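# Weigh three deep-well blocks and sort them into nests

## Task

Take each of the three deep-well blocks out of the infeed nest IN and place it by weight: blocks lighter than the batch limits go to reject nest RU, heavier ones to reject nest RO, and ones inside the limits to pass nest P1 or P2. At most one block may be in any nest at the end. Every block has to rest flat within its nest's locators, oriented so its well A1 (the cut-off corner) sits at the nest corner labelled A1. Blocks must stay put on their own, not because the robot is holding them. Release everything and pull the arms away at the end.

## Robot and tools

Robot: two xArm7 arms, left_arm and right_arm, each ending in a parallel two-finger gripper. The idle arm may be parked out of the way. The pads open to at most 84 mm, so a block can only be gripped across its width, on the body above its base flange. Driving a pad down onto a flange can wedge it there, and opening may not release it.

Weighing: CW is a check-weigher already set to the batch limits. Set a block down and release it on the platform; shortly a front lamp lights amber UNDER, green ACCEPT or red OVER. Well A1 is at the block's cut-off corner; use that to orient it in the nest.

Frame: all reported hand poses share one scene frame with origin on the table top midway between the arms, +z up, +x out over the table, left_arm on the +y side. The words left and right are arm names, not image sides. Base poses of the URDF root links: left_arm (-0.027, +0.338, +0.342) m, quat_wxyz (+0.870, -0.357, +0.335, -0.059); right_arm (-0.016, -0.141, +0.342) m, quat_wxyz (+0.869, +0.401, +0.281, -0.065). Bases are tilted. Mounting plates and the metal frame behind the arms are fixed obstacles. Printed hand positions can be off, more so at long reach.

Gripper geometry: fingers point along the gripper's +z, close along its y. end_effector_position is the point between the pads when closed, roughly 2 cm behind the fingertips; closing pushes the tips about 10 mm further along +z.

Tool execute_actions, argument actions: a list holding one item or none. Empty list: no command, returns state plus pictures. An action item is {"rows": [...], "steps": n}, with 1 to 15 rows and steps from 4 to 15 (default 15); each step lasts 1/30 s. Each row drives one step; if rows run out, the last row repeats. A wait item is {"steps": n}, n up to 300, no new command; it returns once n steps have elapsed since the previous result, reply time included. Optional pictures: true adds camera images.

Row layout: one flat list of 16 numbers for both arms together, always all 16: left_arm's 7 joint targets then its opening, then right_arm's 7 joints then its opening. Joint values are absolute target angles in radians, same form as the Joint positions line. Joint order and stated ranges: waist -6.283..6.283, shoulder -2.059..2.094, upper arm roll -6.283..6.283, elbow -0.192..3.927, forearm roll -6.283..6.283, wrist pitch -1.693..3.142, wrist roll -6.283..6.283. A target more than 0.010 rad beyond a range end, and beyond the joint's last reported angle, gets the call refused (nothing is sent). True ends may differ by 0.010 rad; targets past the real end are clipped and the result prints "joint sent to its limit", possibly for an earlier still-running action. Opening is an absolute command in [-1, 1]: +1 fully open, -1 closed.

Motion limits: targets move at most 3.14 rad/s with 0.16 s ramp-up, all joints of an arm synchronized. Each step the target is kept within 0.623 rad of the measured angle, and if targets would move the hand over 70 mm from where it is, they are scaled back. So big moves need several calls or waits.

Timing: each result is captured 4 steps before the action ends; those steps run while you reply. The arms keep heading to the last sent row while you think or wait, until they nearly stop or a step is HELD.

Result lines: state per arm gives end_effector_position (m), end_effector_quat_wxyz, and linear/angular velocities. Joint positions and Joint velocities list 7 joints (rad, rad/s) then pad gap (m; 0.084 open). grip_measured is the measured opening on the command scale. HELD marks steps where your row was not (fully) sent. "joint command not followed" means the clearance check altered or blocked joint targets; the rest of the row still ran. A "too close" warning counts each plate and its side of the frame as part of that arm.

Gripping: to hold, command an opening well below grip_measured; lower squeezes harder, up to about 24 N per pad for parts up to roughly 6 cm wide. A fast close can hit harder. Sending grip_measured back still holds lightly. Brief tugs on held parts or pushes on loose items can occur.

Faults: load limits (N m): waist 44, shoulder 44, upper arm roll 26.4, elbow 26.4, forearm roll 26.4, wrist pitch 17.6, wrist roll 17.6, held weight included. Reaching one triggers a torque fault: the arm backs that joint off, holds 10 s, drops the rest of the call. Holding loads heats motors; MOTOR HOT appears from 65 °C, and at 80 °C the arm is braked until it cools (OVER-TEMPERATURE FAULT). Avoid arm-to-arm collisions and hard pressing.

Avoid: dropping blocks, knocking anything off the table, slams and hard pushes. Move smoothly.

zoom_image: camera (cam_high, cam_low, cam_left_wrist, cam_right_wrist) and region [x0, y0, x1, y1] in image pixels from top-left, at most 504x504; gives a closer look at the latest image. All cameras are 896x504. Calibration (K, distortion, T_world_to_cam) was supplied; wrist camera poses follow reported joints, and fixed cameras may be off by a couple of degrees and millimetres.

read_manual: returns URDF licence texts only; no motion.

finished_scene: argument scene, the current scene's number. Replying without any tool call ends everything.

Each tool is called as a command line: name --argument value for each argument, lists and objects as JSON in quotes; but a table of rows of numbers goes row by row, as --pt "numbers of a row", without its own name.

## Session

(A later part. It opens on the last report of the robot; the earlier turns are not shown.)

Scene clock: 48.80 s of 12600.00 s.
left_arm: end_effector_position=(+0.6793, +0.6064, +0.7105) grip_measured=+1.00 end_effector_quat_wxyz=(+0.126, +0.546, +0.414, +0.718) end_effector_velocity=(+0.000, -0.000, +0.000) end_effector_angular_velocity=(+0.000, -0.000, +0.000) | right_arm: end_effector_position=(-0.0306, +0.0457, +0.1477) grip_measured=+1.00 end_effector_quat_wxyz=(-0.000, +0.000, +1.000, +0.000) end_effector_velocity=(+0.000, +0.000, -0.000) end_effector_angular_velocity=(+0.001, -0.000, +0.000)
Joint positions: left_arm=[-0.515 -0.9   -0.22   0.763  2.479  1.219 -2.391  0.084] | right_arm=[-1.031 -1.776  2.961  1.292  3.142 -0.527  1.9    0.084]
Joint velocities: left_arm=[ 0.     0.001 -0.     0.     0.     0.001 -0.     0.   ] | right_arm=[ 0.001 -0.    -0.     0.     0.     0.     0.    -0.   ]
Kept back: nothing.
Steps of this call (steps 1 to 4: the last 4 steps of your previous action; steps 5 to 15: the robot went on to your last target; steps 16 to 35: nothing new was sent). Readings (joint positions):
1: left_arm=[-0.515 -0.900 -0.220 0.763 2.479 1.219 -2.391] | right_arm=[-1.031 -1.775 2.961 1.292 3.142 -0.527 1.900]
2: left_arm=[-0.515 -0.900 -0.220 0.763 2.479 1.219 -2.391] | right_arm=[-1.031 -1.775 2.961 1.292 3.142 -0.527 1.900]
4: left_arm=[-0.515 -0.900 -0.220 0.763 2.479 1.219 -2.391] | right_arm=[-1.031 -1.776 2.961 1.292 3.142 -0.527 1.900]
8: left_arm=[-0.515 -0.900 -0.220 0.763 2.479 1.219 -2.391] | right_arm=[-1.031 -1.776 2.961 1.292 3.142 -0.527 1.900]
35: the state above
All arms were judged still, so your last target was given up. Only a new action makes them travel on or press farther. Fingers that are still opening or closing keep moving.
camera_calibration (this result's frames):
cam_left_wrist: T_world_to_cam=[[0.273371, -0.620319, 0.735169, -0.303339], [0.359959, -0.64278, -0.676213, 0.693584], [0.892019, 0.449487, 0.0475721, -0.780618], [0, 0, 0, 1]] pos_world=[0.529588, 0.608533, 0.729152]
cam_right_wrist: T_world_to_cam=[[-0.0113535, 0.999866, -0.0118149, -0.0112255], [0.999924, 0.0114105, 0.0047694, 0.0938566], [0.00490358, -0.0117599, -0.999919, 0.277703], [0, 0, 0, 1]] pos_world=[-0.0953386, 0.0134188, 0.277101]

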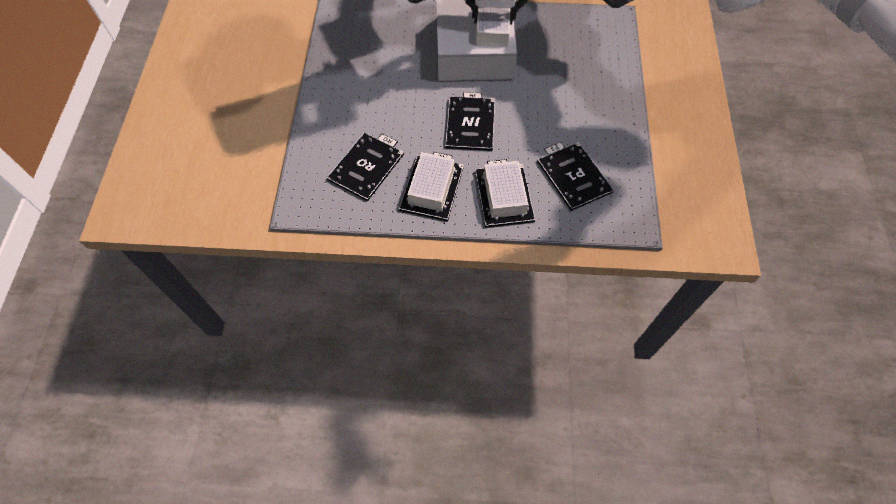

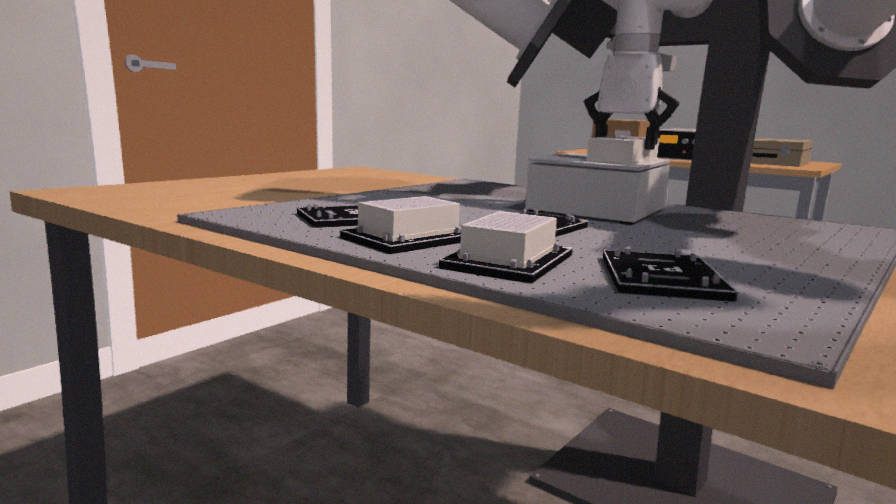

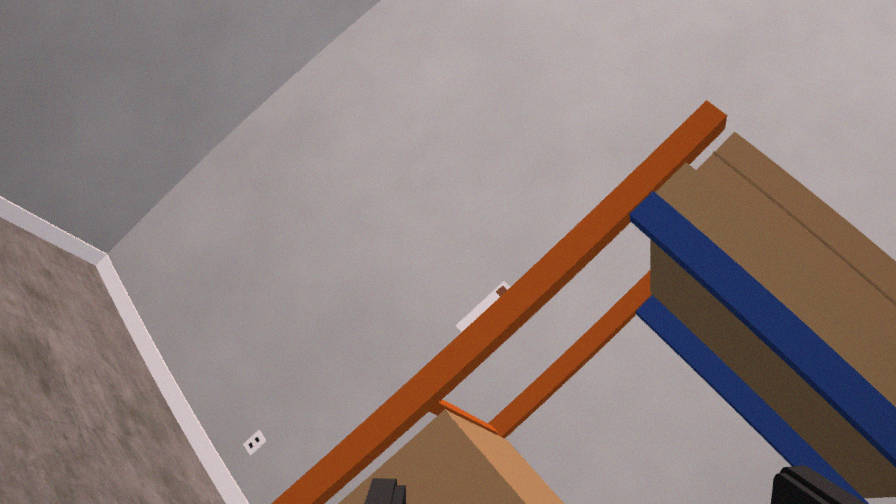

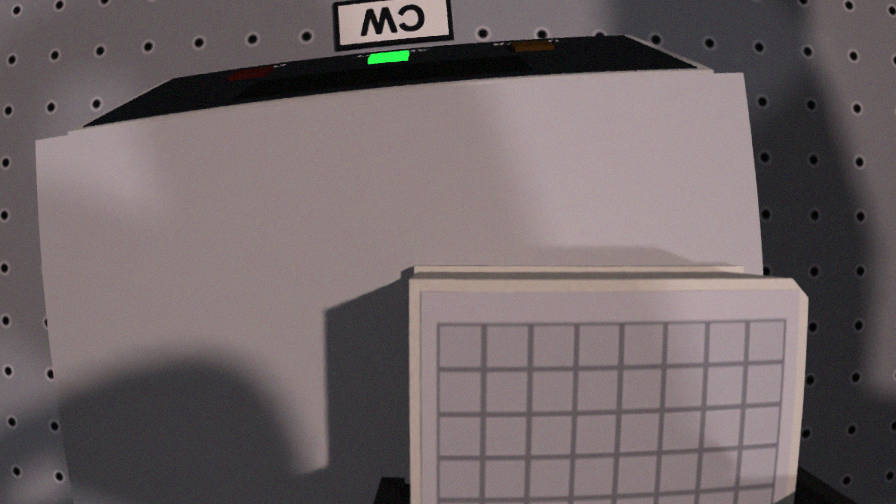

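execute_actions --actions '[{"rows":[[-0.515,-0.9,-0.22,0.763,2.479,1.219,-2.391,1,-1.0312,-1.7755,2.9613,1.2912,3.1416,-0.5258,1.9,0.3]],"steps":9}]'

execute_actions --actions '[{"rows":[[-0.515,-0.9,-0.22,0.763,2.479,1.219,-2.391,1,-1.0047,-1.6305,2.9647,1.26,3.1416,-0.6421,1.9,0.3]],"steps":11}]'

execute_actions --actions '[{"rows":[[-0.515,-0.9,-0.22,0.763,2.479,1.219,-2.391,1,-1.05,-1.4,2.5,1.15,3.1416,-0.62,1.483,0.3]],"steps":15}]'

execute_actions --actions '[{"rows":[[-0.515,-0.9,-0.22,0.763,2.479,1.219,-2.391,1,-0.974,-1.119,2.477,0.622,3.1416,-0.25,1.3,0.3]],"steps":15}]'

execute_actions --actions '[{"steps":10}]' --pictures true

Scene clock: 49.43 s of 12600.00 s.
left_arm: end_effector_position=(+0.6793, +0.6064, +0.7105) grip_measured=+1.00 end_effector_quat_wxyz=(+0.126, +0.546, +0.414, +0.718) end_effector_velocity=(-0.001, +0.000, +0.001) end_effector_angular_velocity=(+0.000, -0.001, +0.001) | right_arm: end_effector_position=(-0.0306, +0.0457, +0.1477) grip_measured=+0.96 end_effector_quat_wxyz=(-0.000, +0.000, +1.000, +0.000) end_effector_velocity=(+0.001, +0.000, -0.000) end_effector_angular_velocity=(+0.000, +0.001, -0.002)
Joint positions: left_arm=[-0.515 -0.9   -0.22   0.763  2.479  1.219 -2.391  0.084] | right_arm=[-1.031 -1.775  2.961  1.291  3.142 -0.526  1.9    0.083]
Joint velocities: left_arm=[ 0.    -0.001 -0.001 -0.001  0.     0.001  0.     0.   ] | right_arm=[-0.001  0.    -0.001 -0.001  0.001  0.002 -0.     0.   ]
Steps of this call (steps 1 to 14: nothing new was sent; steps 15 to 19: the first 5 steps of this action). Readings (joint positions):
15: left_arm=[-0.515 -0.900 -0.220 0.763 2.479 1.219 -2.391] | right_arm=[-1.031 -1.775 2.961 1.292 3.142 -0.527 1.900]
16: left_arm=[-0.515 -0.900 -0.220 0.763 2.479 1.219 -2.391] | right_arm=[-1.031 -1.775 2.961 1.292 3.142 -0.526 1.900]
18: left_arm=[-0.515 -0.900 -0.220 0.763 2.479 1.219 -2.391] | right_arm=[-1.031 -1.775 2.961 1.292 3.142 -0.526 1.900]
19: the state above

Scene clock: 49.80 s of 12600.00 s.
left_arm: end_effector_position=(+0.6793, +0.6064, +0.7105) grip_measured=+1.00 end_effector_quat_wxyz=(+0.126, +0.546, +0.414, +0.718) end_effector_velocity=(-0.000, -0.001, +0.000) end_effector_angular_velocity=(+0.001, -0.001, -0.004) | right_arm: end_effector_position=(-0.0321, +0.0514, +0.2127) grip_measured=+0.96 end_effector_quat_wxyz=(-0.003, +0.000, +1.000, +0.008) end_effector_velocity=(-0.015, +0.044, +0.117) end_effector_angular_velocity=(+0.133, +0.044, -0.001)
Joint positions: left_arm=[-0.515 -0.9   -0.22   0.763  2.479  1.219 -2.391  0.084] | right_arm=[-1.004 -1.628  2.964  1.269  3.142 -0.637  1.9    0.083]
Joint velocities: left_arm=[-0.     0.    -0.001 -0.001  0.    -0.003  0.     0.   ] | right_arm=[ 0.044  0.241  0.003  0.032 -0.001 -0.138  0.002 -0.   ]
Steps of this call (steps 1 to 4: the last 4 steps of your previous action; steps 5 to 11: the first 7 steps of this action). Readings (joint positions):
5: left_arm=[-0.515 -0.900 -0.220 0.763 2.479 1.219 -2.391] | right_arm=[-1.031 -1.775 2.961 1.291 3.142 -0.527 1.900]
6: left_arm=[-0.515 -0.900 -0.220 0.763 2.479 1.219 -2.391] | right_arm=[-1.030 -1.768 2.962 1.288 3.142 -0.535 1.900]
8: left_arm=[-0.515 -0.900 -0.220 0.763 2.479 1.219 -2.391] | right_arm=[-1.019 -1.709 2.963 1.268 3.142 -0.586 1.900]
11: the state above

Scene clock: 50.30 s of 12600.00 s.
left_arm: end_effector_position=(+0.6793, +0.6064, +0.7105) grip_measured=+1.00 end_effector_quat_wxyz=(+0.126, +0.546, +0.414, +0.718) end_effector_velocity=(+0.001, -0.001, -0.001) end_effector_angular_velocity=(+0.000, +0.002, -0.002) | right_arm: end_effector_position=(+0.1260, +0.0739, +0.2605) grip_measured=+0.96 end_effector_quat_wxyz=(+0.048, +0.015, +0.997, +0.051) end_effector_velocity=(+0.523, -0.015, +0.173) end_effector_angular_velocity=(+0.253, -0.274, -0.174)
Joint positions: left_arm=[-0.515 -0.9   -0.22   0.763  2.479  1.219 -2.391  0.084] | right_arm=[-1.039 -1.463  2.623  1.18   3.141 -0.625  1.595  0.083]
Joint velocities: left_arm=[ 0.     0.001  0.001 -0.    -0.    -0.001 -0.     0.   ] | right_arm=[-0.109  0.584 -1.156 -0.264 -0.002  0.048 -1.024 -0.   ]
Steps of this call (steps 1 to 4: the last 4 steps of your previous action; steps 5 to 15: the first 11 steps of this action). Readings (joint positions):
5: left_arm=[-0.515 -0.900 -0.220 0.763 2.479 1.219 -2.391] | right_arm=[-1.005 -1.632 2.964 1.258 3.142 -0.641 1.899]
6: left_arm=[-0.515 -0.900 -0.220 0.763 2.479 1.219 -2.391] | right_arm=[-1.007 -1.629 2.958 1.255 3.142 -0.640 1.889]
8: left_arm=[-0.515 -0.900 -0.220 0.763 2.479 1.219 -2.391] | right_arm=[-1.011 -1.599 2.900 1.238 3.143 -0.637 1.830]
12: left_arm=[-0.515 -0.900 -0.220 0.763 2.479 1.219 -2.391] | right_arm=[-1.028 -1.520 2.736 1.206 3.141 -0.630 1.696]
15: the state above

Scene clock: 50.80 s of 12600.00 s.
left_arm: end_effector_position=(+0.6793, +0.6064, +0.7105) grip_measured=+1.00 end_effector_quat_wxyz=(+0.126, +0.546, +0.414, +0.718) end_effector_velocity=(+0.000, -0.001, +0.001) end_effector_angular_velocity=(+0.000, -0.001, -0.002) | right_arm: end_effector_position=(+0.1716, +0.0308, +0.2637) grip_measured=+0.96 end_effector_quat_wxyz=(+0.049, -0.009, +0.995, +0.090) end_effector_velocity=(-0.002, +0.027, +0.013) end_effector_angular_velocity=(+0.054, -0.015, +0.017)
Joint positions: left_arm=[-0.515 -0.9   -0.22   0.763  2.479  1.219 -2.391  0.084] | right_arm=[-1.012 -1.283  2.496  0.932  3.142 -0.463  1.406  0.083]
Joint velocities: left_arm=[-0.     0.001 -0.001  0.001 -0.    -0.001  0.     0.   ] | right_arm=[ 0.012 -0.006  0.011  0.053  0.     0.002  0.004 -0.   ]
Kept back: nothing.
A step of this action was HELD (marked below), so the last 4 steps of it were dropped. An arm can still carry out its HELD step.
Steps of this call (steps 1 to 4: the last 4 steps of your previous action; steps 5 to 15: the first 11 steps of this action). Readings (joint positions):
5: left_arm=[-0.515 -0.900 -0.220 0.763 2.479 1.219 -2.391] | right_arm=[-1.051 -1.399 2.497 1.151 3.140 -0.620 1.488]
6: left_arm=[-0.515 -0.900 -0.220 0.763 2.479 1.219 -2.391] | right_arm=[-1.048 -1.394 2.498 1.141 3.141 -0.611 1.481]
8: left_arm=[-0.515 -0.900 -0.220 0.763 2.479 1.219 -2.391] | right_arm=[-1.032 -1.357 2.500 1.069 3.142 -0.558 1.453]
11: left_arm=[-0.515 -0.900 -0.220 0.763 2.479 1.219 -2.391] | right_arm=[-1.012 -1.274 2.491 0.907 3.142 -0.464 1.405] HELD
12: left_arm=[-0.515 -0.900 -0.220 0.763 2.479 1.219 -2.391] | right_arm=[-1.014 -1.279 2.492 0.914 3.142 -0.464 1.405] HELD
13: left_arm=[-0.515 -0.900 -0.220 0.763 2.479 1.219 -2.391] | right_arm=[-1.014 -1.282 2.494 0.923 3.142 -0.464 1.406] HELD
14: left_arm=[-0.515 -0.900 -0.220 0.763 2.479 1.219 -2.391] | right_arm=[-1.013 -1.283 2.495 0.929 3.142 -0.463 1.406] HELD
15: the state above HELD
joint command not followed: on one or more control steps a check withheld the commanded joint targets of the right arm, and it was not sent them on those steps. On the call's last step the targets were still withheld.
cause: the commanded joint targets would bring two parts of the arm too close to each other (joints 1 (waist) to 7 (wrist roll) lie between them); next, command targets that bring no two parts of the arm closer together.

Scene clock: 51.13 s of 12600.00 s.
left_arm: end_effector_position=(+0.6793, +0.6064, +0.7105) grip_measured=+1.00 end_effector_quat_wxyz=(+0.126, +0.546, +0.414, +0.718) end_effector_velocity=(+0.000, -0.000, -0.000) end_effector_angular_velocity=(+0.000, +0.001, +0.000) | right_arm: end_effector_position=(+0.1721, +0.0301, +0.2634) grip_measured=+0.96 end_effector_quat_wxyz=(+0.049, -0.009, +0.995, +0.089) end_effector_velocity=(-0.000, -0.001, -0.000) end_effector_angular_velocity=(-0.001, +0.001, -0.000)
Joint positions: left_arm=[-0.515 -0.9   -0.22   0.763  2.479  1.219 -2.391  0.084] | right_arm=[-1.012 -1.283  2.495  0.93   3.142 -0.463  1.406  0.083]
Joint velocities: left_arm=[ 0.     0.001  0.     0.    -0.     0.     0.     0.   ] | right_arm=[-0.001  0.001  0.    -0.002 -0.     0.001 -0.    -0.   ]
Kept back: nothing.
Steps of this call (steps 1 to 10: nothing new was sent). Readings (joint positions):
1: left_arm=[-0.515 -0.900 -0.220 0.763 2.479 1.219 -2.391] | right_arm=[-1.012 -1.283 2.496 0.932 3.142 -0.463 1.406]
2: left_arm=[-0.515 -0.900 -0.220 0.763 2.479 1.219 -2.391] | right_arm=[-1.012 -1.283 2.496 0.932 3.142 -0.463 1.406]
4: left_arm=[-0.515 -0.900 -0.220 0.763 2.479 1.219 -2.391] | right_arm=[-1.012 -1.283 2.495 0.931 3.142 -0.463 1.406]
8: left_arm=[-0.515 -0.900 -0.220 0.763 2.479 1.219 -2.391] | right_arm=[-1.012 -1.283 2.495 0.930 3.142 -0.463 1.406]
10: the state above
camera_calibration (this result's frames):
cam_left_wrist: T_world_to_cam=[[0.273371, -0.620319, 0.735169, -0.303339], [0.359959, -0.64278, -0.676213, 0.693584], [0.892019, 0.449488, 0.0475722, -0.780618], [0, 0, 0, 1]] pos_world=[0.529588, 0.608533, 0.729152]
cam_right_wrist: T_world_to_cam=[[-0.0366334, 0.985993, 0.162714, -0.0331498], [0.99414, 0.0193866, 0.106344, -0.135147], [0.1017, 0.165657, -0.980926, 0.365217], [0, 0, 0, 1]] pos_world=[0.0959978, -0.025195, 0.378016]

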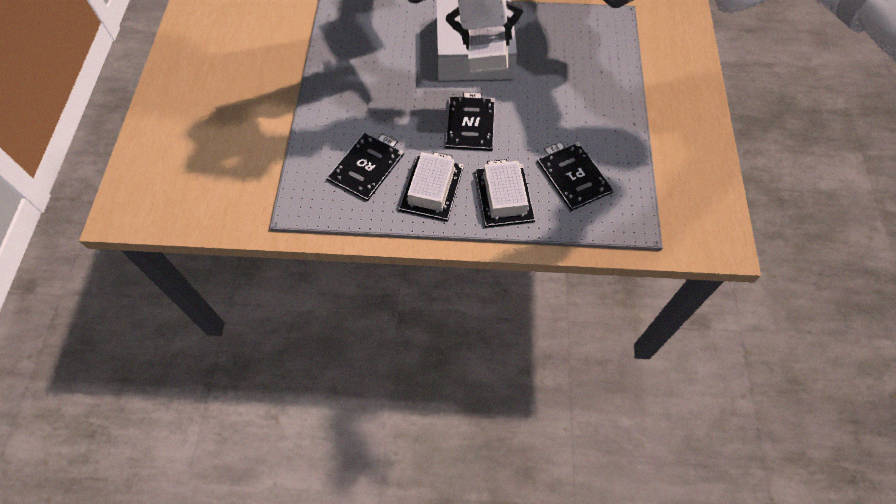

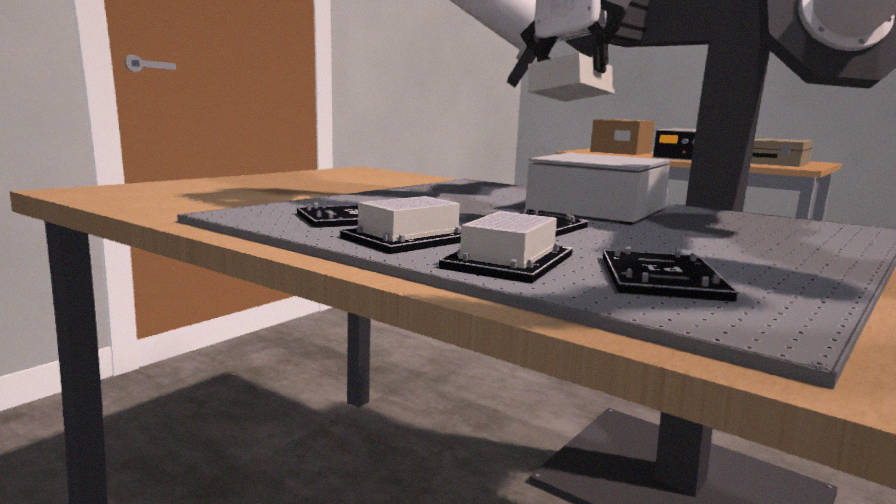

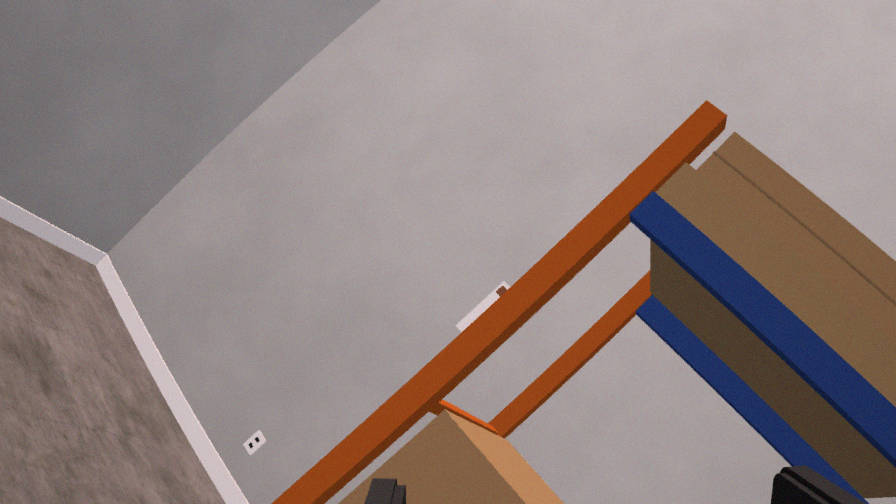

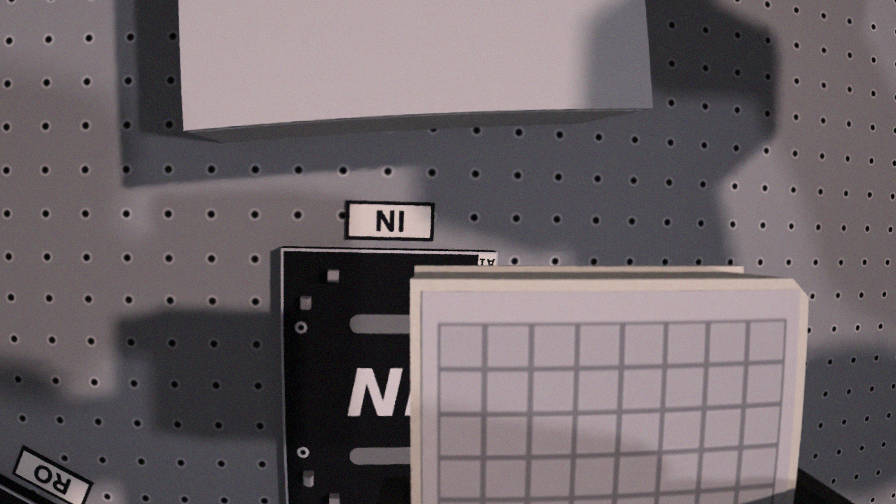

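execute_actions --actions '[{"rows":[[-0.515,-0.9,-0.22,0.763,2.479,1.219,-2.391,1,-1.1,-1.45,2.45,1.25,3.1416,-0.62,1.3,0.2]],"steps":12}]'

execute_actions --actions '[{"rows":[[-0.515,-0.9,-0.22,0.763,2.479,1.219,-2.391,1,-1.1,-1.45,2.45,1.25,1.57,0,2.6,0.2]],"steps":15}]'

execute_actions --actions '[{"steps":20}]' --pictures true

Scene clock: 52.00 s of 12600.00 s.
left_arm: end_effector_position=(+0.6793, +0.6064, +0.7105) grip_measured=+1.00 end_effector_quat_wxyz=(+0.126, +0.546, +0.414, +0.718) end_effector_velocity=(+0.000, -0.001, -0.000) end_effector_angular_velocity=(+0.001, +0.000, -0.002) | right_arm: end_effector_position=(+0.1814, +0.0448, +0.2667) grip_measured=+0.96 end_effector_quat_wxyz=(+0.056, -0.015, +0.995, +0.085) end_effector_velocity=(+0.076, +0.121, +0.026) end_effector_angular_velocity=(-0.061, -0.123, +0.089)
Joint positions: left_arm=[-0.515 -0.9   -0.22   0.763  2.479  1.219 -2.391  0.084] | right_arm=[-1.032 -1.32   2.485  1.001  3.142 -0.498  1.382  0.083]
Joint velocities: left_arm=[ 0.     0.001 -0.001 -0.001  0.    -0.001 -0.     0.   ] | right_arm=[-0.159 -0.301 -0.079  0.577 -0.001 -0.278 -0.188 -0.   ]
Steps of this call (steps 1 to 18: nothing new was sent; steps 19 to 26: the first 8 steps of this action). Readings (joint positions):
19: left_arm=[-0.515 -0.900 -0.220 0.763 2.479 1.219 -2.391] | right_arm=[-1.012 -1.283 2.494 0.930 3.142 -0.463 1.406]
20: left_arm=[-0.515 -0.900 -0.220 0.763 2.479 1.219 -2.391] | right_arm=[-1.013 -1.284 2.494 0.933 3.142 -0.465 1.405]
22: left_arm=[-0.515 -0.900 -0.220 0.763 2.479 1.219 -2.391] | right_arm=[-1.017 -1.291 2.492 0.945 3.142 -0.471 1.401]
26: the state above

Scene clock: 52.50 s of 12600.00 s.
left_arm: end_effector_position=(+0.6793, +0.6064, +0.7105) grip_measured=+1.00 end_effector_quat_wxyz=(+0.126, +0.546, +0.414, +0.718) end_effector_velocity=(-0.001, -0.000, +0.001) end_effector_angular_velocity=(+0.000, -0.002, -0.000) | right_arm: end_effector_position=(+0.2442, +0.1202, +0.2785) grip_measured=+0.96 end_effector_quat_wxyz=(+0.126, -0.017, +0.979, +0.158) end_effector_velocity=(+0.134, +0.159, +0.038) end_effector_angular_velocity=(+0.554, -0.292, -0.023)
Joint positions: left_arm=[-0.515 -0.9   -0.22   0.763  2.479  1.219 -2.391  0.084] | right_arm=[-1.079 -1.409  2.461  1.172  2.949 -0.405  1.53   0.083]
Joint velocities: left_arm=[-0.    -0.001 -0.002 -0.     0.     0.     0.     0.   ] | right_arm=[-0.028 -0.051 -0.012  0.1   -0.701  0.507  0.701  0.   ]
Steps of this call (steps 1 to 4: the last 4 steps of your previous action; steps 5 to 15: the first 11 steps of this action). Readings (joint positions):
5: left_arm=[-0.515 -0.900 -0.220 0.763 2.479 1.219 -2.391] | right_arm=[-1.062 -1.378 2.469 1.112 3.141 -0.551 1.347]
6: left_arm=[-0.515 -0.900 -0.220 0.763 2.479 1.219 -2.391] | right_arm=[-1.067 -1.387 2.467 1.130 3.136 -0.554 1.347]
8: left_arm=[-0.515 -0.900 -0.220 0.763 2.479 1.219 -2.391] | right_arm=[-1.072 -1.396 2.465 1.147 3.106 -0.532 1.374]
12: left_arm=[-0.515 -0.900 -0.220 0.763 2.479 1.219 -2.391] | right_arm=[-1.076 -1.404 2.462 1.161 3.019 -0.459 1.460]
15: the state above

Scene clock: 53.17 s of 12600.00 s.
left_arm: end_effector_position=(+0.6793, +0.6064, +0.7105) grip_measured=+1.00 end_effector_quat_wxyz=(+0.126, +0.546, +0.414, +0.718) end_effector_velocity=(-0.000, +0.000, +0.000) end_effector_angular_velocity=(-0.000, -0.001, +0.001) | right_arm: end_effector_position=(+0.3015, +0.2007, +0.3128) grip_measured=+0.96 end_effector_quat_wxyz=(+0.170, -0.017, +0.943, +0.287) end_effector_velocity=(+0.050, +0.089, +0.053) end_effector_angular_velocity=(+0.257, -0.038, +0.065)
Joint positions: left_arm=[-0.515 -0.9   -0.22   0.763  2.479  1.219 -2.391  0.084] | right_arm=[-1.091 -1.433  2.455  1.217  2.478 -0.173  2.001  0.083]
Joint velocities: left_arm=[ 0.     0.    -0.001  0.    -0.     0.001 -0.     0.   ] | right_arm=[-0.012 -0.023 -0.006  0.043 -0.704  0.221  0.702  0.   ]
Kept back: nothing.
Steps of this call (steps 1 to 4: the last 4 steps of your previous action; steps 5 to 20: the robot went on to your last target). Readings (joint positions):
1: left_arm=[-0.515 -0.900 -0.220 0.763 2.479 1.219 -2.391] | right_arm=[-1.080 -1.411 2.460 1.175 2.925 -0.388 1.554]
2: left_arm=[-0.515 -0.900 -0.220 0.763 2.479 1.219 -2.391] | right_arm=[-1.080 -1.412 2.460 1.178 2.902 -0.372 1.577]
4: left_arm=[-0.515 -0.900 -0.220 0.763 2.479 1.219 -2.391] | right_arm=[-1.082 -1.416 2.459 1.184 2.855 -0.342 1.624]
8: left_arm=[-0.515 -0.900 -0.220 0.763 2.479 1.219 -2.391] | right_arm=[-1.085 -1.421 2.458 1.194 2.761 -0.289 1.718]
20: the state above
camera_calibration (this result's frames):
cam_left_wrist: T_world_to_cam=[[0.273371, -0.620319, 0.735169, -0.303339], [0.359959, -0.642779, -0.676213, 0.693584], [0.892019, 0.449488, 0.047572, -0.780618], [0, 0, 0, 1]] pos_world=[0.529588, 0.608533, 0.729152]
cam_right_wrist: T_world_to_cam=[[-0.135879, 0.842419, 0.521408, -0.258112], [0.938268, -0.0595603, 0.340742, -0.313074], [0.318103, 0.535521, -0.782322, 0.170699], [0, 0, 0, 1]] pos_world=[0.204375, 0.107379, 0.374801]

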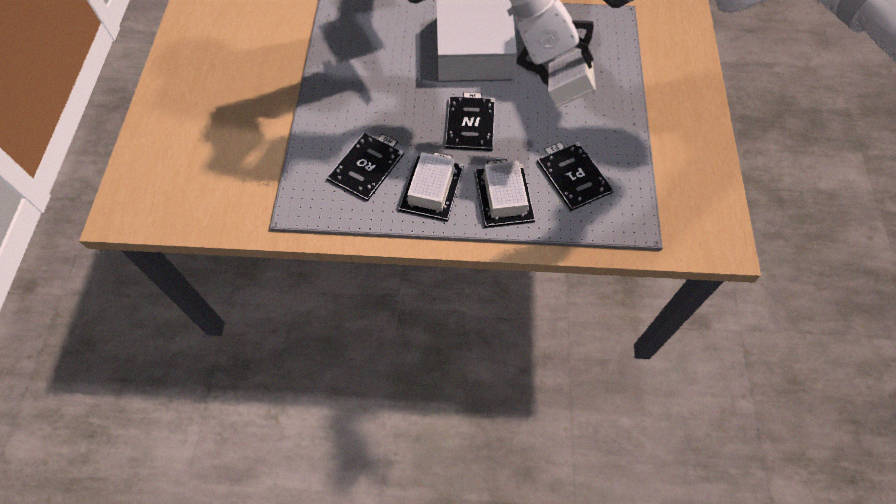

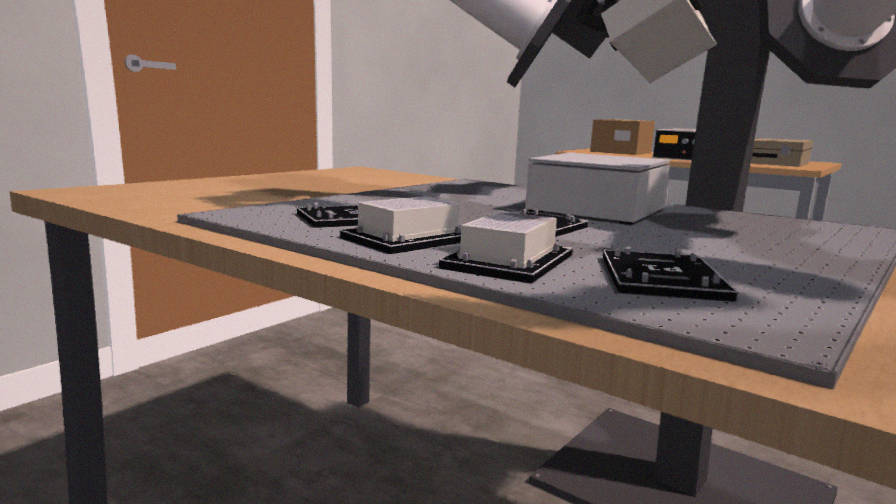

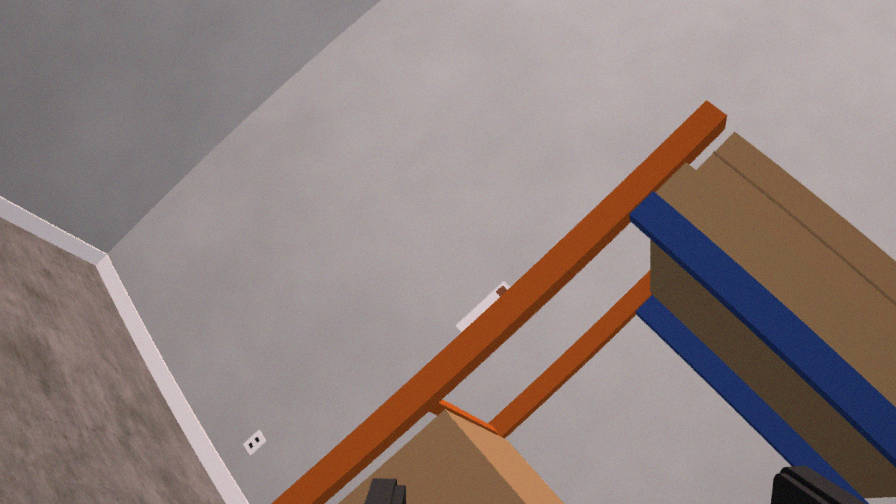

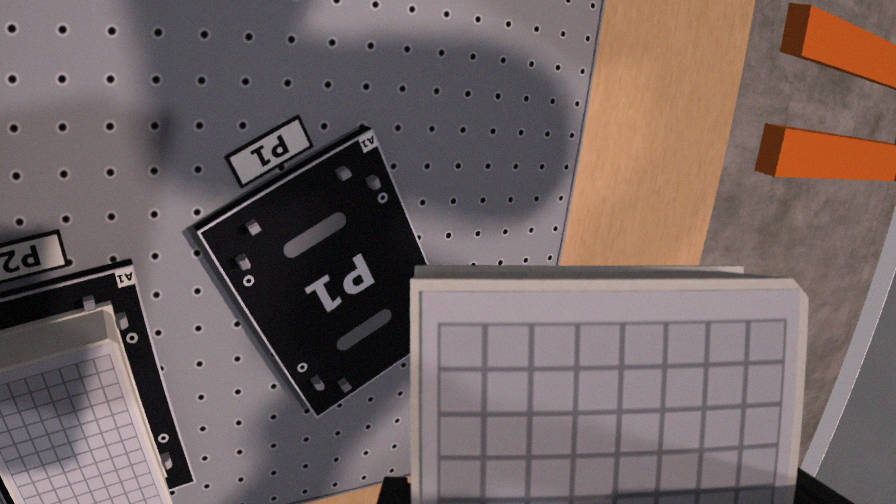

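execute_actions --actions '[{"rows":[[-0.515,-0.9,-0.22,0.763,2.479,1.219,-2.391,1,-1.1,-1.45,2.45,1.25,1.9,0,2.4,0.2]],"steps":8}]'

execute_actions --actions '[{"rows":[[-0.515,-0.9,-0.22,0.763,2.479,1.219,-2.391,1,-1.1,-1.45,2.45,1.25,1.3,0.15,2.85,0.2]],"steps":10}]'

execute_actions --actions '[{"rows":[[-0.515,-0.9,-0.22,0.763,2.479,1.219,-2.391,1,-1.1,-1.45,2.45,1.25,0.65,0.35,3.3,0.2]],"steps":10}]'

execute_actions --actions '[{"rows":[[-0.515,-0.9,-0.22,0.763,2.479,1.219,-2.391,1,-1.1,-1.45,2.45,1.25,0,0.6,3.8,0.2]],"steps":15}]'

execute_actions --actions '[{"rows":[[-0.515,-0.9,-0.22,0.763,2.479,1.219,-2.391,1,-1.6044,-1.6632,2.3696,1.875,0,0.9371,3.8,0.2]],"steps":15}]'

execute_actions --actions '[{"steps":12}]' --pictures true

Scene clock: 53.57 s of 12600.00 s.
left_arm: end_effector_position=(+0.6793, +0.6064, +0.7105) grip_measured=+1.00 end_effector_quat_wxyz=(+0.126, +0.546, +0.414, +0.718) end_effector_velocity=(+0.000, -0.001, +0.000) end_effector_angular_velocity=(+0.001, -0.001, -0.001) | right_arm: end_effector_position=(+0.3156, +0.2331, +0.3336) grip_measured=+0.96 end_effector_quat_wxyz=(+0.175, -0.046, +0.929, +0.324) end_effector_velocity=(+0.015, +0.090, +0.052) end_effector_angular_velocity=(+0.117, -0.134, +0.332)
Joint positions: left_arm=[-0.515 -0.9   -0.22   0.763  2.479  1.219 -2.391  0.084] | right_arm=[-1.095 -1.44   2.453  1.231  2.196 -0.098  2.235  0.083]
Joint velocities: left_arm=[-0.     0.002 -0.002 -0.    -0.     0.001  0.     0.   ] | right_arm=[-0.011 -0.022 -0.008  0.043 -0.706  0.22   0.412  0.   ]
Steps of this call (steps 1 to 8: the robot went on to your last target; steps 9 to 12: the first 4 steps of this action). Readings (joint positions):
9: left_arm=[-0.515 -0.900 -0.220 0.763 2.479 1.219 -2.391] | right_arm=[-1.094 -1.438 2.453 1.227 2.266 -0.117 2.190]
10: left_arm=[-0.515 -0.900 -0.220 0.763 2.479 1.219 -2.391] | right_arm=[-1.094 -1.439 2.453 1.228 2.243 -0.112 2.206]
12: the state above

Scene clock: 53.90 s of 12600.00 s.
left_arm: end_effector_position=(+0.6793, +0.6064, +0.7105) grip_measured=+1.00 end_effector_quat_wxyz=(+0.126, +0.546, +0.414, +0.718) end_effector_velocity=(-0.000, +0.001, +0.001) end_effector_angular_velocity=(-0.001, -0.001, +0.003) | right_arm: end_effector_position=(+0.3140, +0.2620, +0.3488) grip_measured=+0.96 end_effector_quat_wxyz=(+0.168, -0.094, +0.917, +0.348) end_effector_velocity=(-0.019, +0.072, +0.037) end_effector_angular_velocity=(+0.075, +0.027, +0.241)
Joint positions: left_arm=[-0.515 -0.9   -0.22   0.763  2.479  1.219 -2.391  0.084] | right_arm=[-1.098 -1.446  2.451  1.242  1.96  -0.02   2.393  0.083]
Joint velocities: left_arm=[ 0.    -0.002  0.     0.001  0.     0.     0.     0.   ] | right_arm=[-0.002 -0.006 -0.001  0.01  -0.703  0.216  0.572 -0.   ]
Steps of this call (steps 1 to 4: the last 4 steps of your previous action; steps 5 to 10: the first 6 steps of this action). Readings (joint positions):
5: left_arm=[-0.515 -0.900 -0.220 0.763 2.479 1.219 -2.391] | right_arm=[-1.097 -1.444 2.452 1.239 2.078 -0.059 2.302]
6: left_arm=[-0.515 -0.900 -0.220 0.763 2.479 1.219 -2.391] | right_arm=[-1.097 -1.445 2.451 1.240 2.054 -0.051 2.317]
8: left_arm=[-0.515 -0.900 -0.220 0.763 2.479 1.219 -2.391] | right_arm=[-1.098 -1.445 2.451 1.241 2.007 -0.035 2.354]
10: the state above

Scene clock: 54.23 s of 12600.00 s.
left_arm: end_effector_position=(+0.6793, +0.6064, +0.7105) grip_measured=+1.00 end_effector_quat_wxyz=(+0.126, +0.546, +0.414, +0.718) end_effector_velocity=(+0.000, -0.001, -0.000) end_effector_angular_velocity=(+0.001, +0.000, -0.002) | right_arm: end_effector_position=(+0.3010, +0.2853, +0.3582) grip_measured=+0.96 end_effector_quat_wxyz=(+0.140, -0.129, +0.912, +0.364) end_effector_velocity=(-0.074, +0.071, +0.015) end_effector_angular_velocity=(+0.028, +0.241, +0.259)
Joint positions: left_arm=[-0.515 -0.9   -0.22   0.763  2.479  1.219 -2.391  0.084] | right_arm=[-1.099 -1.447  2.451  1.245  1.726  0.066  2.588  0.083]
Joint velocities: left_arm=[ 0.     0.001 -0.    -0.001 -0.    -0.001 -0.     0.   ] | right_arm=[-0.    -0.004  0.002  0.006 -0.698  0.35   0.693 -0.   ]
Steps of this call (steps 1 to 4: the last 4 steps of your previous action; steps 5 to 10: the first 6 steps of this action). Readings (joint positions):
5: left_arm=[-0.515 -0.900 -0.220 0.763 2.479 1.219 -2.391] | right_arm=[-1.098 -1.447 2.451 1.244 1.842 0.013 2.482]
6: left_arm=[-0.515 -0.900 -0.220 0.763 2.479 1.219 -2.391] | right_arm=[-1.098 -1.447 2.451 1.244 1.819 0.021 2.500]
8: left_arm=[-0.515 -0.900 -0.220 0.763 2.479 1.219 -2.391] | right_arm=[-1.099 -1.447 2.450 1.244 1.773 0.042 2.542]
10: the state above

Scene clock: 54.73 s of 12600.00 s.
left_arm: end_effector_position=(+0.6793, +0.6064, +0.7105) grip_measured=+1.00 end_effector_quat_wxyz=(+0.126, +0.546, +0.414, +0.718) end_effector_velocity=(+0.000, -0.000, -0.001) end_effector_angular_velocity=(+0.000, +0.001, -0.001) | right_arm: end_effector_position=(+0.2506, +0.3082, +0.3541) grip_measured=+0.96 end_effector_quat_wxyz=(+0.040, -0.167, +0.918, +0.358) end_effector_velocity=(-0.104, +0.010, -0.026) end_effector_angular_velocity=(-0.247, +0.289, +0.247)
Joint positions: left_arm=[-0.515 -0.9   -0.22   0.763  2.479  1.219 -2.391  0.084] | right_arm=[-1.099 -1.449  2.451  1.247  1.373  0.276  2.94   0.083]
Joint velocities: left_arm=[ 0.    -0.     0.001 -0.001  0.    -0.002 -0.     0.   ] | right_arm=[-0.001 -0.001 -0.002  0.003 -0.705  0.414  0.701  0.   ]
Steps of this call (steps 1 to 4: the last 4 steps of your previous action; steps 5 to 15: the first 11 steps of this action). Readings (joint positions):
5: left_arm=[-0.515 -0.900 -0.220 0.763 2.479 1.219 -2.391] | right_arm=[-1.099 -1.448 2.451 1.246 1.609 0.120 2.705]
6: left_arm=[-0.515 -0.900 -0.220 0.763 2.479 1.219 -2.391] | right_arm=[-1.099 -1.448 2.450 1.246 1.585 0.133 2.729]
8: left_arm=[-0.515 -0.900 -0.220 0.763 2.479 1.219 -2.391] | right_arm=[-1.099 -1.448 2.450 1.246 1.538 0.165 2.776]
12: left_arm=[-0.515 -0.900 -0.220 0.763 2.479 1.219 -2.391] | right_arm=[-1.099 -1.448 2.451 1.247 1.444 0.231 2.870]
15: the state above

Scene clock: 55.23 s of 12600.00 s.
left_arm: end_effector_position=(+0.6793, +0.6064, +0.7105) grip_measured=+1.00 end_effector_quat_wxyz=(+0.126, +0.546, +0.414, +0.718) end_effector_velocity=(+0.000, +0.001, -0.000) end_effector_angular_velocity=(-0.001, +0.001, +0.002) | right_arm: end_effector_position=(+0.2433, +0.3326, +0.3265) grip_measured=+0.96 end_effector_quat_wxyz=(-0.068, -0.164, +0.935, +0.307) end_effector_velocity=(+0.037, +0.047, -0.081) end_effector_angular_velocity=(-0.363, +0.315, +0.080)
Joint positions: left_arm=[-0.515 -0.9   -0.22   0.763  2.479  1.219 -2.391  0.084] | right_arm=[-1.248 -1.512  2.425  1.431  1.028  0.525  3.284  0.083]
Joint velocities: left_arm=[-0.    -0.     0.001  0.     0.     0.001 -0.     0.   ] | right_arm=[-0.447 -0.194 -0.059  0.563 -0.704  0.524  0.651 -0.   ]
Steps of this call (steps 1 to 4: the last 4 steps of your previous action; steps 5 to 15: the first 11 steps of this action). Readings (joint positions):
5: left_arm=[-0.515 -0.900 -0.220 0.763 2.479 1.219 -2.391] | right_arm=[-1.100 -1.449 2.450 1.248 1.256 0.339 3.058]
6: left_arm=[-0.515 -0.900 -0.220 0.763 2.479 1.219 -2.391] | right_arm=[-1.102 -1.450 2.450 1.252 1.233 0.353 3.081]
8: left_arm=[-0.515 -0.900 -0.220 0.763 2.479 1.219 -2.391] | right_arm=[-1.127 -1.461 2.448 1.285 1.189 0.389 3.125]
12: left_arm=[-0.515 -0.900 -0.220 0.763 2.479 1.219 -2.391] | right_arm=[-1.200 -1.491 2.433 1.372 1.098 0.469 3.216]
15: the state above

Scene clock: 55.63 s of 12600.00 s.
left_arm: end_effector_position=(+0.6793, +0.6064, +0.7105) grip_measured=+1.00 end_effector_quat_wxyz=(+0.126, +0.546, +0.414, +0.718) end_effector_velocity=(-0.000, +0.000, -0.000) end_effector_angular_velocity=(-0.000, +0.000, +0.001) | right_arm: end_effector_position=(+0.2648, +0.3332, +0.2926) grip_measured=+0.96 end_effector_quat_wxyz=(-0.103, -0.173, +0.951, +0.233) end_effector_velocity=(+0.065, -0.030, -0.084) end_effector_angular_velocity=(-0.392, -0.106, +0.147)
Joint positions: left_arm=[-0.515 -0.9   -0.22   0.763  2.479  1.219 -2.391  0.084] | right_arm=[-1.39  -1.572  2.404  1.609  0.745  0.69   3.49   0.083]
Joint velocities: left_arm=[ 0.    -0.001  0.    -0.    -0.     0.     0.     0.   ] | right_arm=[-0.272 -0.116 -0.044  0.34  -0.704  0.314  0.393  0.   ]
Kept back: nothing.
Steps of this call (steps 1 to 4: the last 4 steps of your previous action; steps 5 to 12: the robot went on to your last target). Readings (joint positions):
1: left_arm=[-0.515 -0.900 -0.220 0.763 2.479 1.219 -2.391] | right_arm=[-1.263 -1.518 2.423 1.450 1.004 0.542 3.305]
2: left_arm=[-0.515 -0.900 -0.220 0.763 2.479 1.219 -2.391] | right_arm=[-1.277 -1.524 2.422 1.468 0.981 0.559 3.326]
4: left_arm=[-0.515 -0.900 -0.220 0.763 2.479 1.219 -2.391] | right_arm=[-1.304 -1.536 2.418 1.501 0.933 0.590 3.364]
8: left_arm=[-0.515 -0.900 -0.220 0.763 2.479 1.219 -2.391] | right_arm=[-1.351 -1.555 2.410 1.559 0.839 0.644 3.433]
12: the state above
camera_calibration (this result's frames):
cam_left_wrist: T_world_to_cam=[[0.273371, -0.620319, 0.735169, -0.303339], [0.359959, -0.642779, -0.676213, 0.693584], [0.892019, 0.449488, 0.0475721, -0.780618], [0, 0, 0, 1]] pos_world=[0.529588, 0.608533, 0.729152]
cam_right_wrist: T_world_to_cam=[[-0.29442, 0.831916, 0.470354, -0.303834], [0.917476, 0.383807, -0.104543, -0.275792], [-0.267496, 0.400759, -0.876264, 0.323087], [0, 0, 0, 1]] pos_world=[0.250002, 0.229135, 0.397187]

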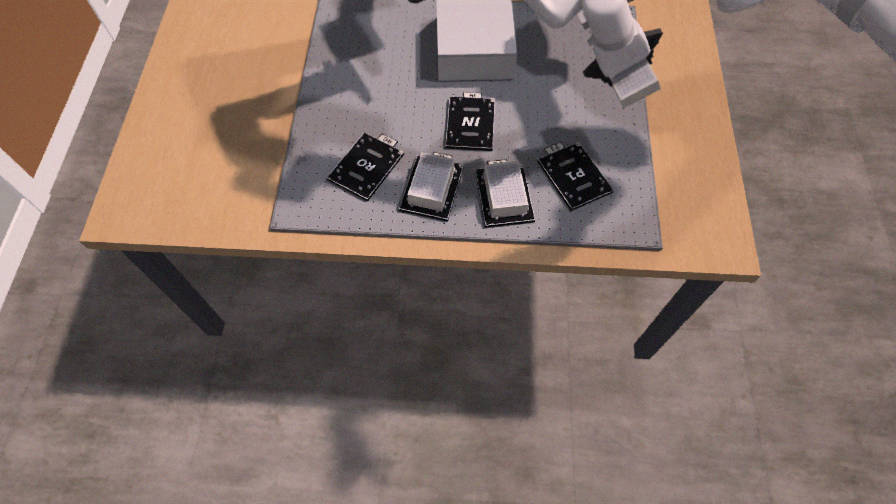

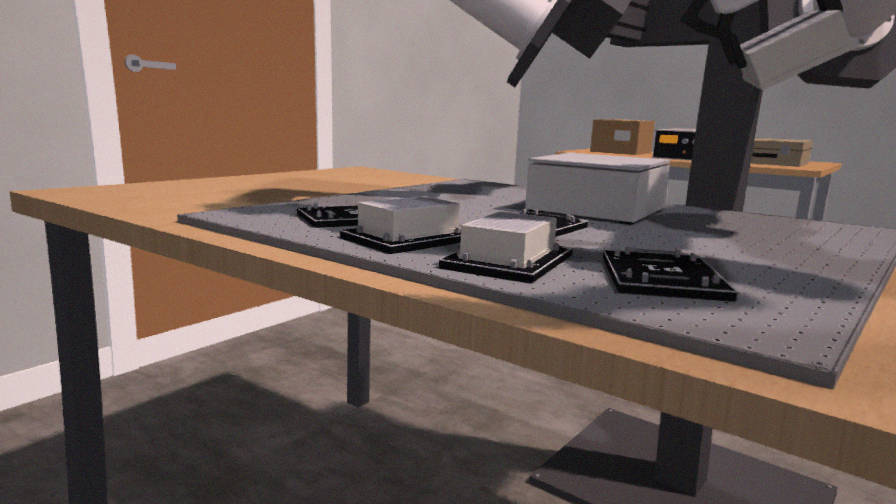

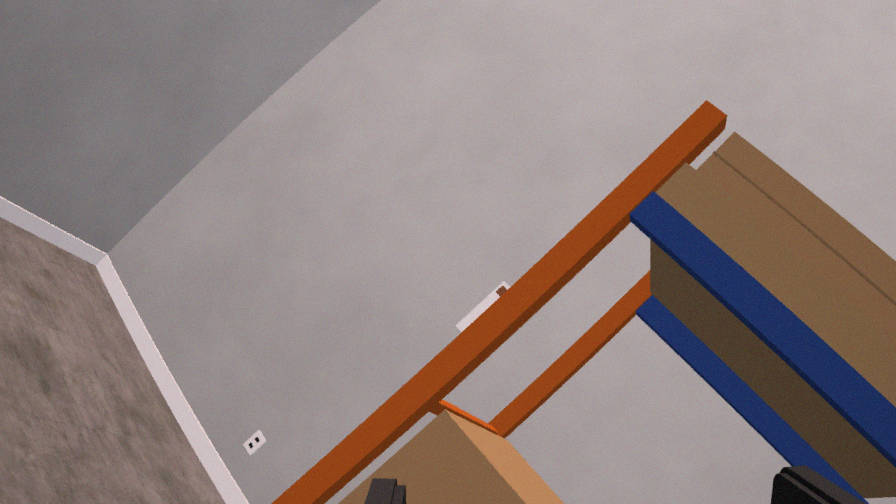

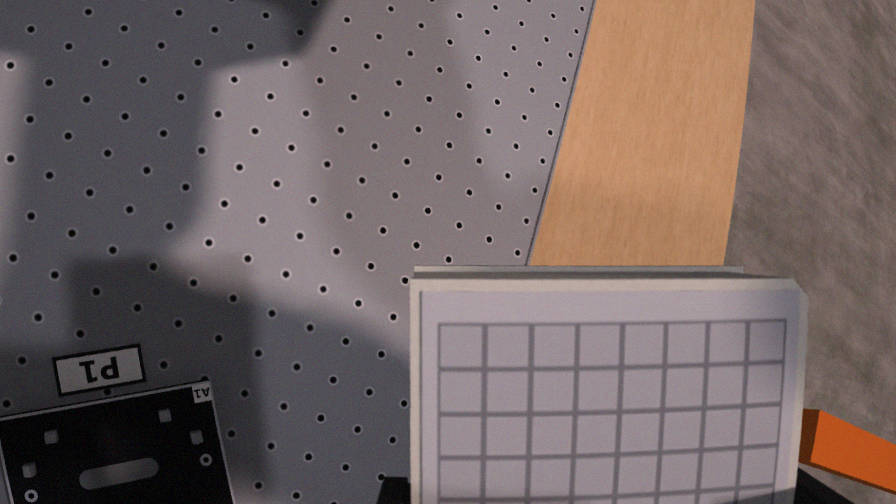

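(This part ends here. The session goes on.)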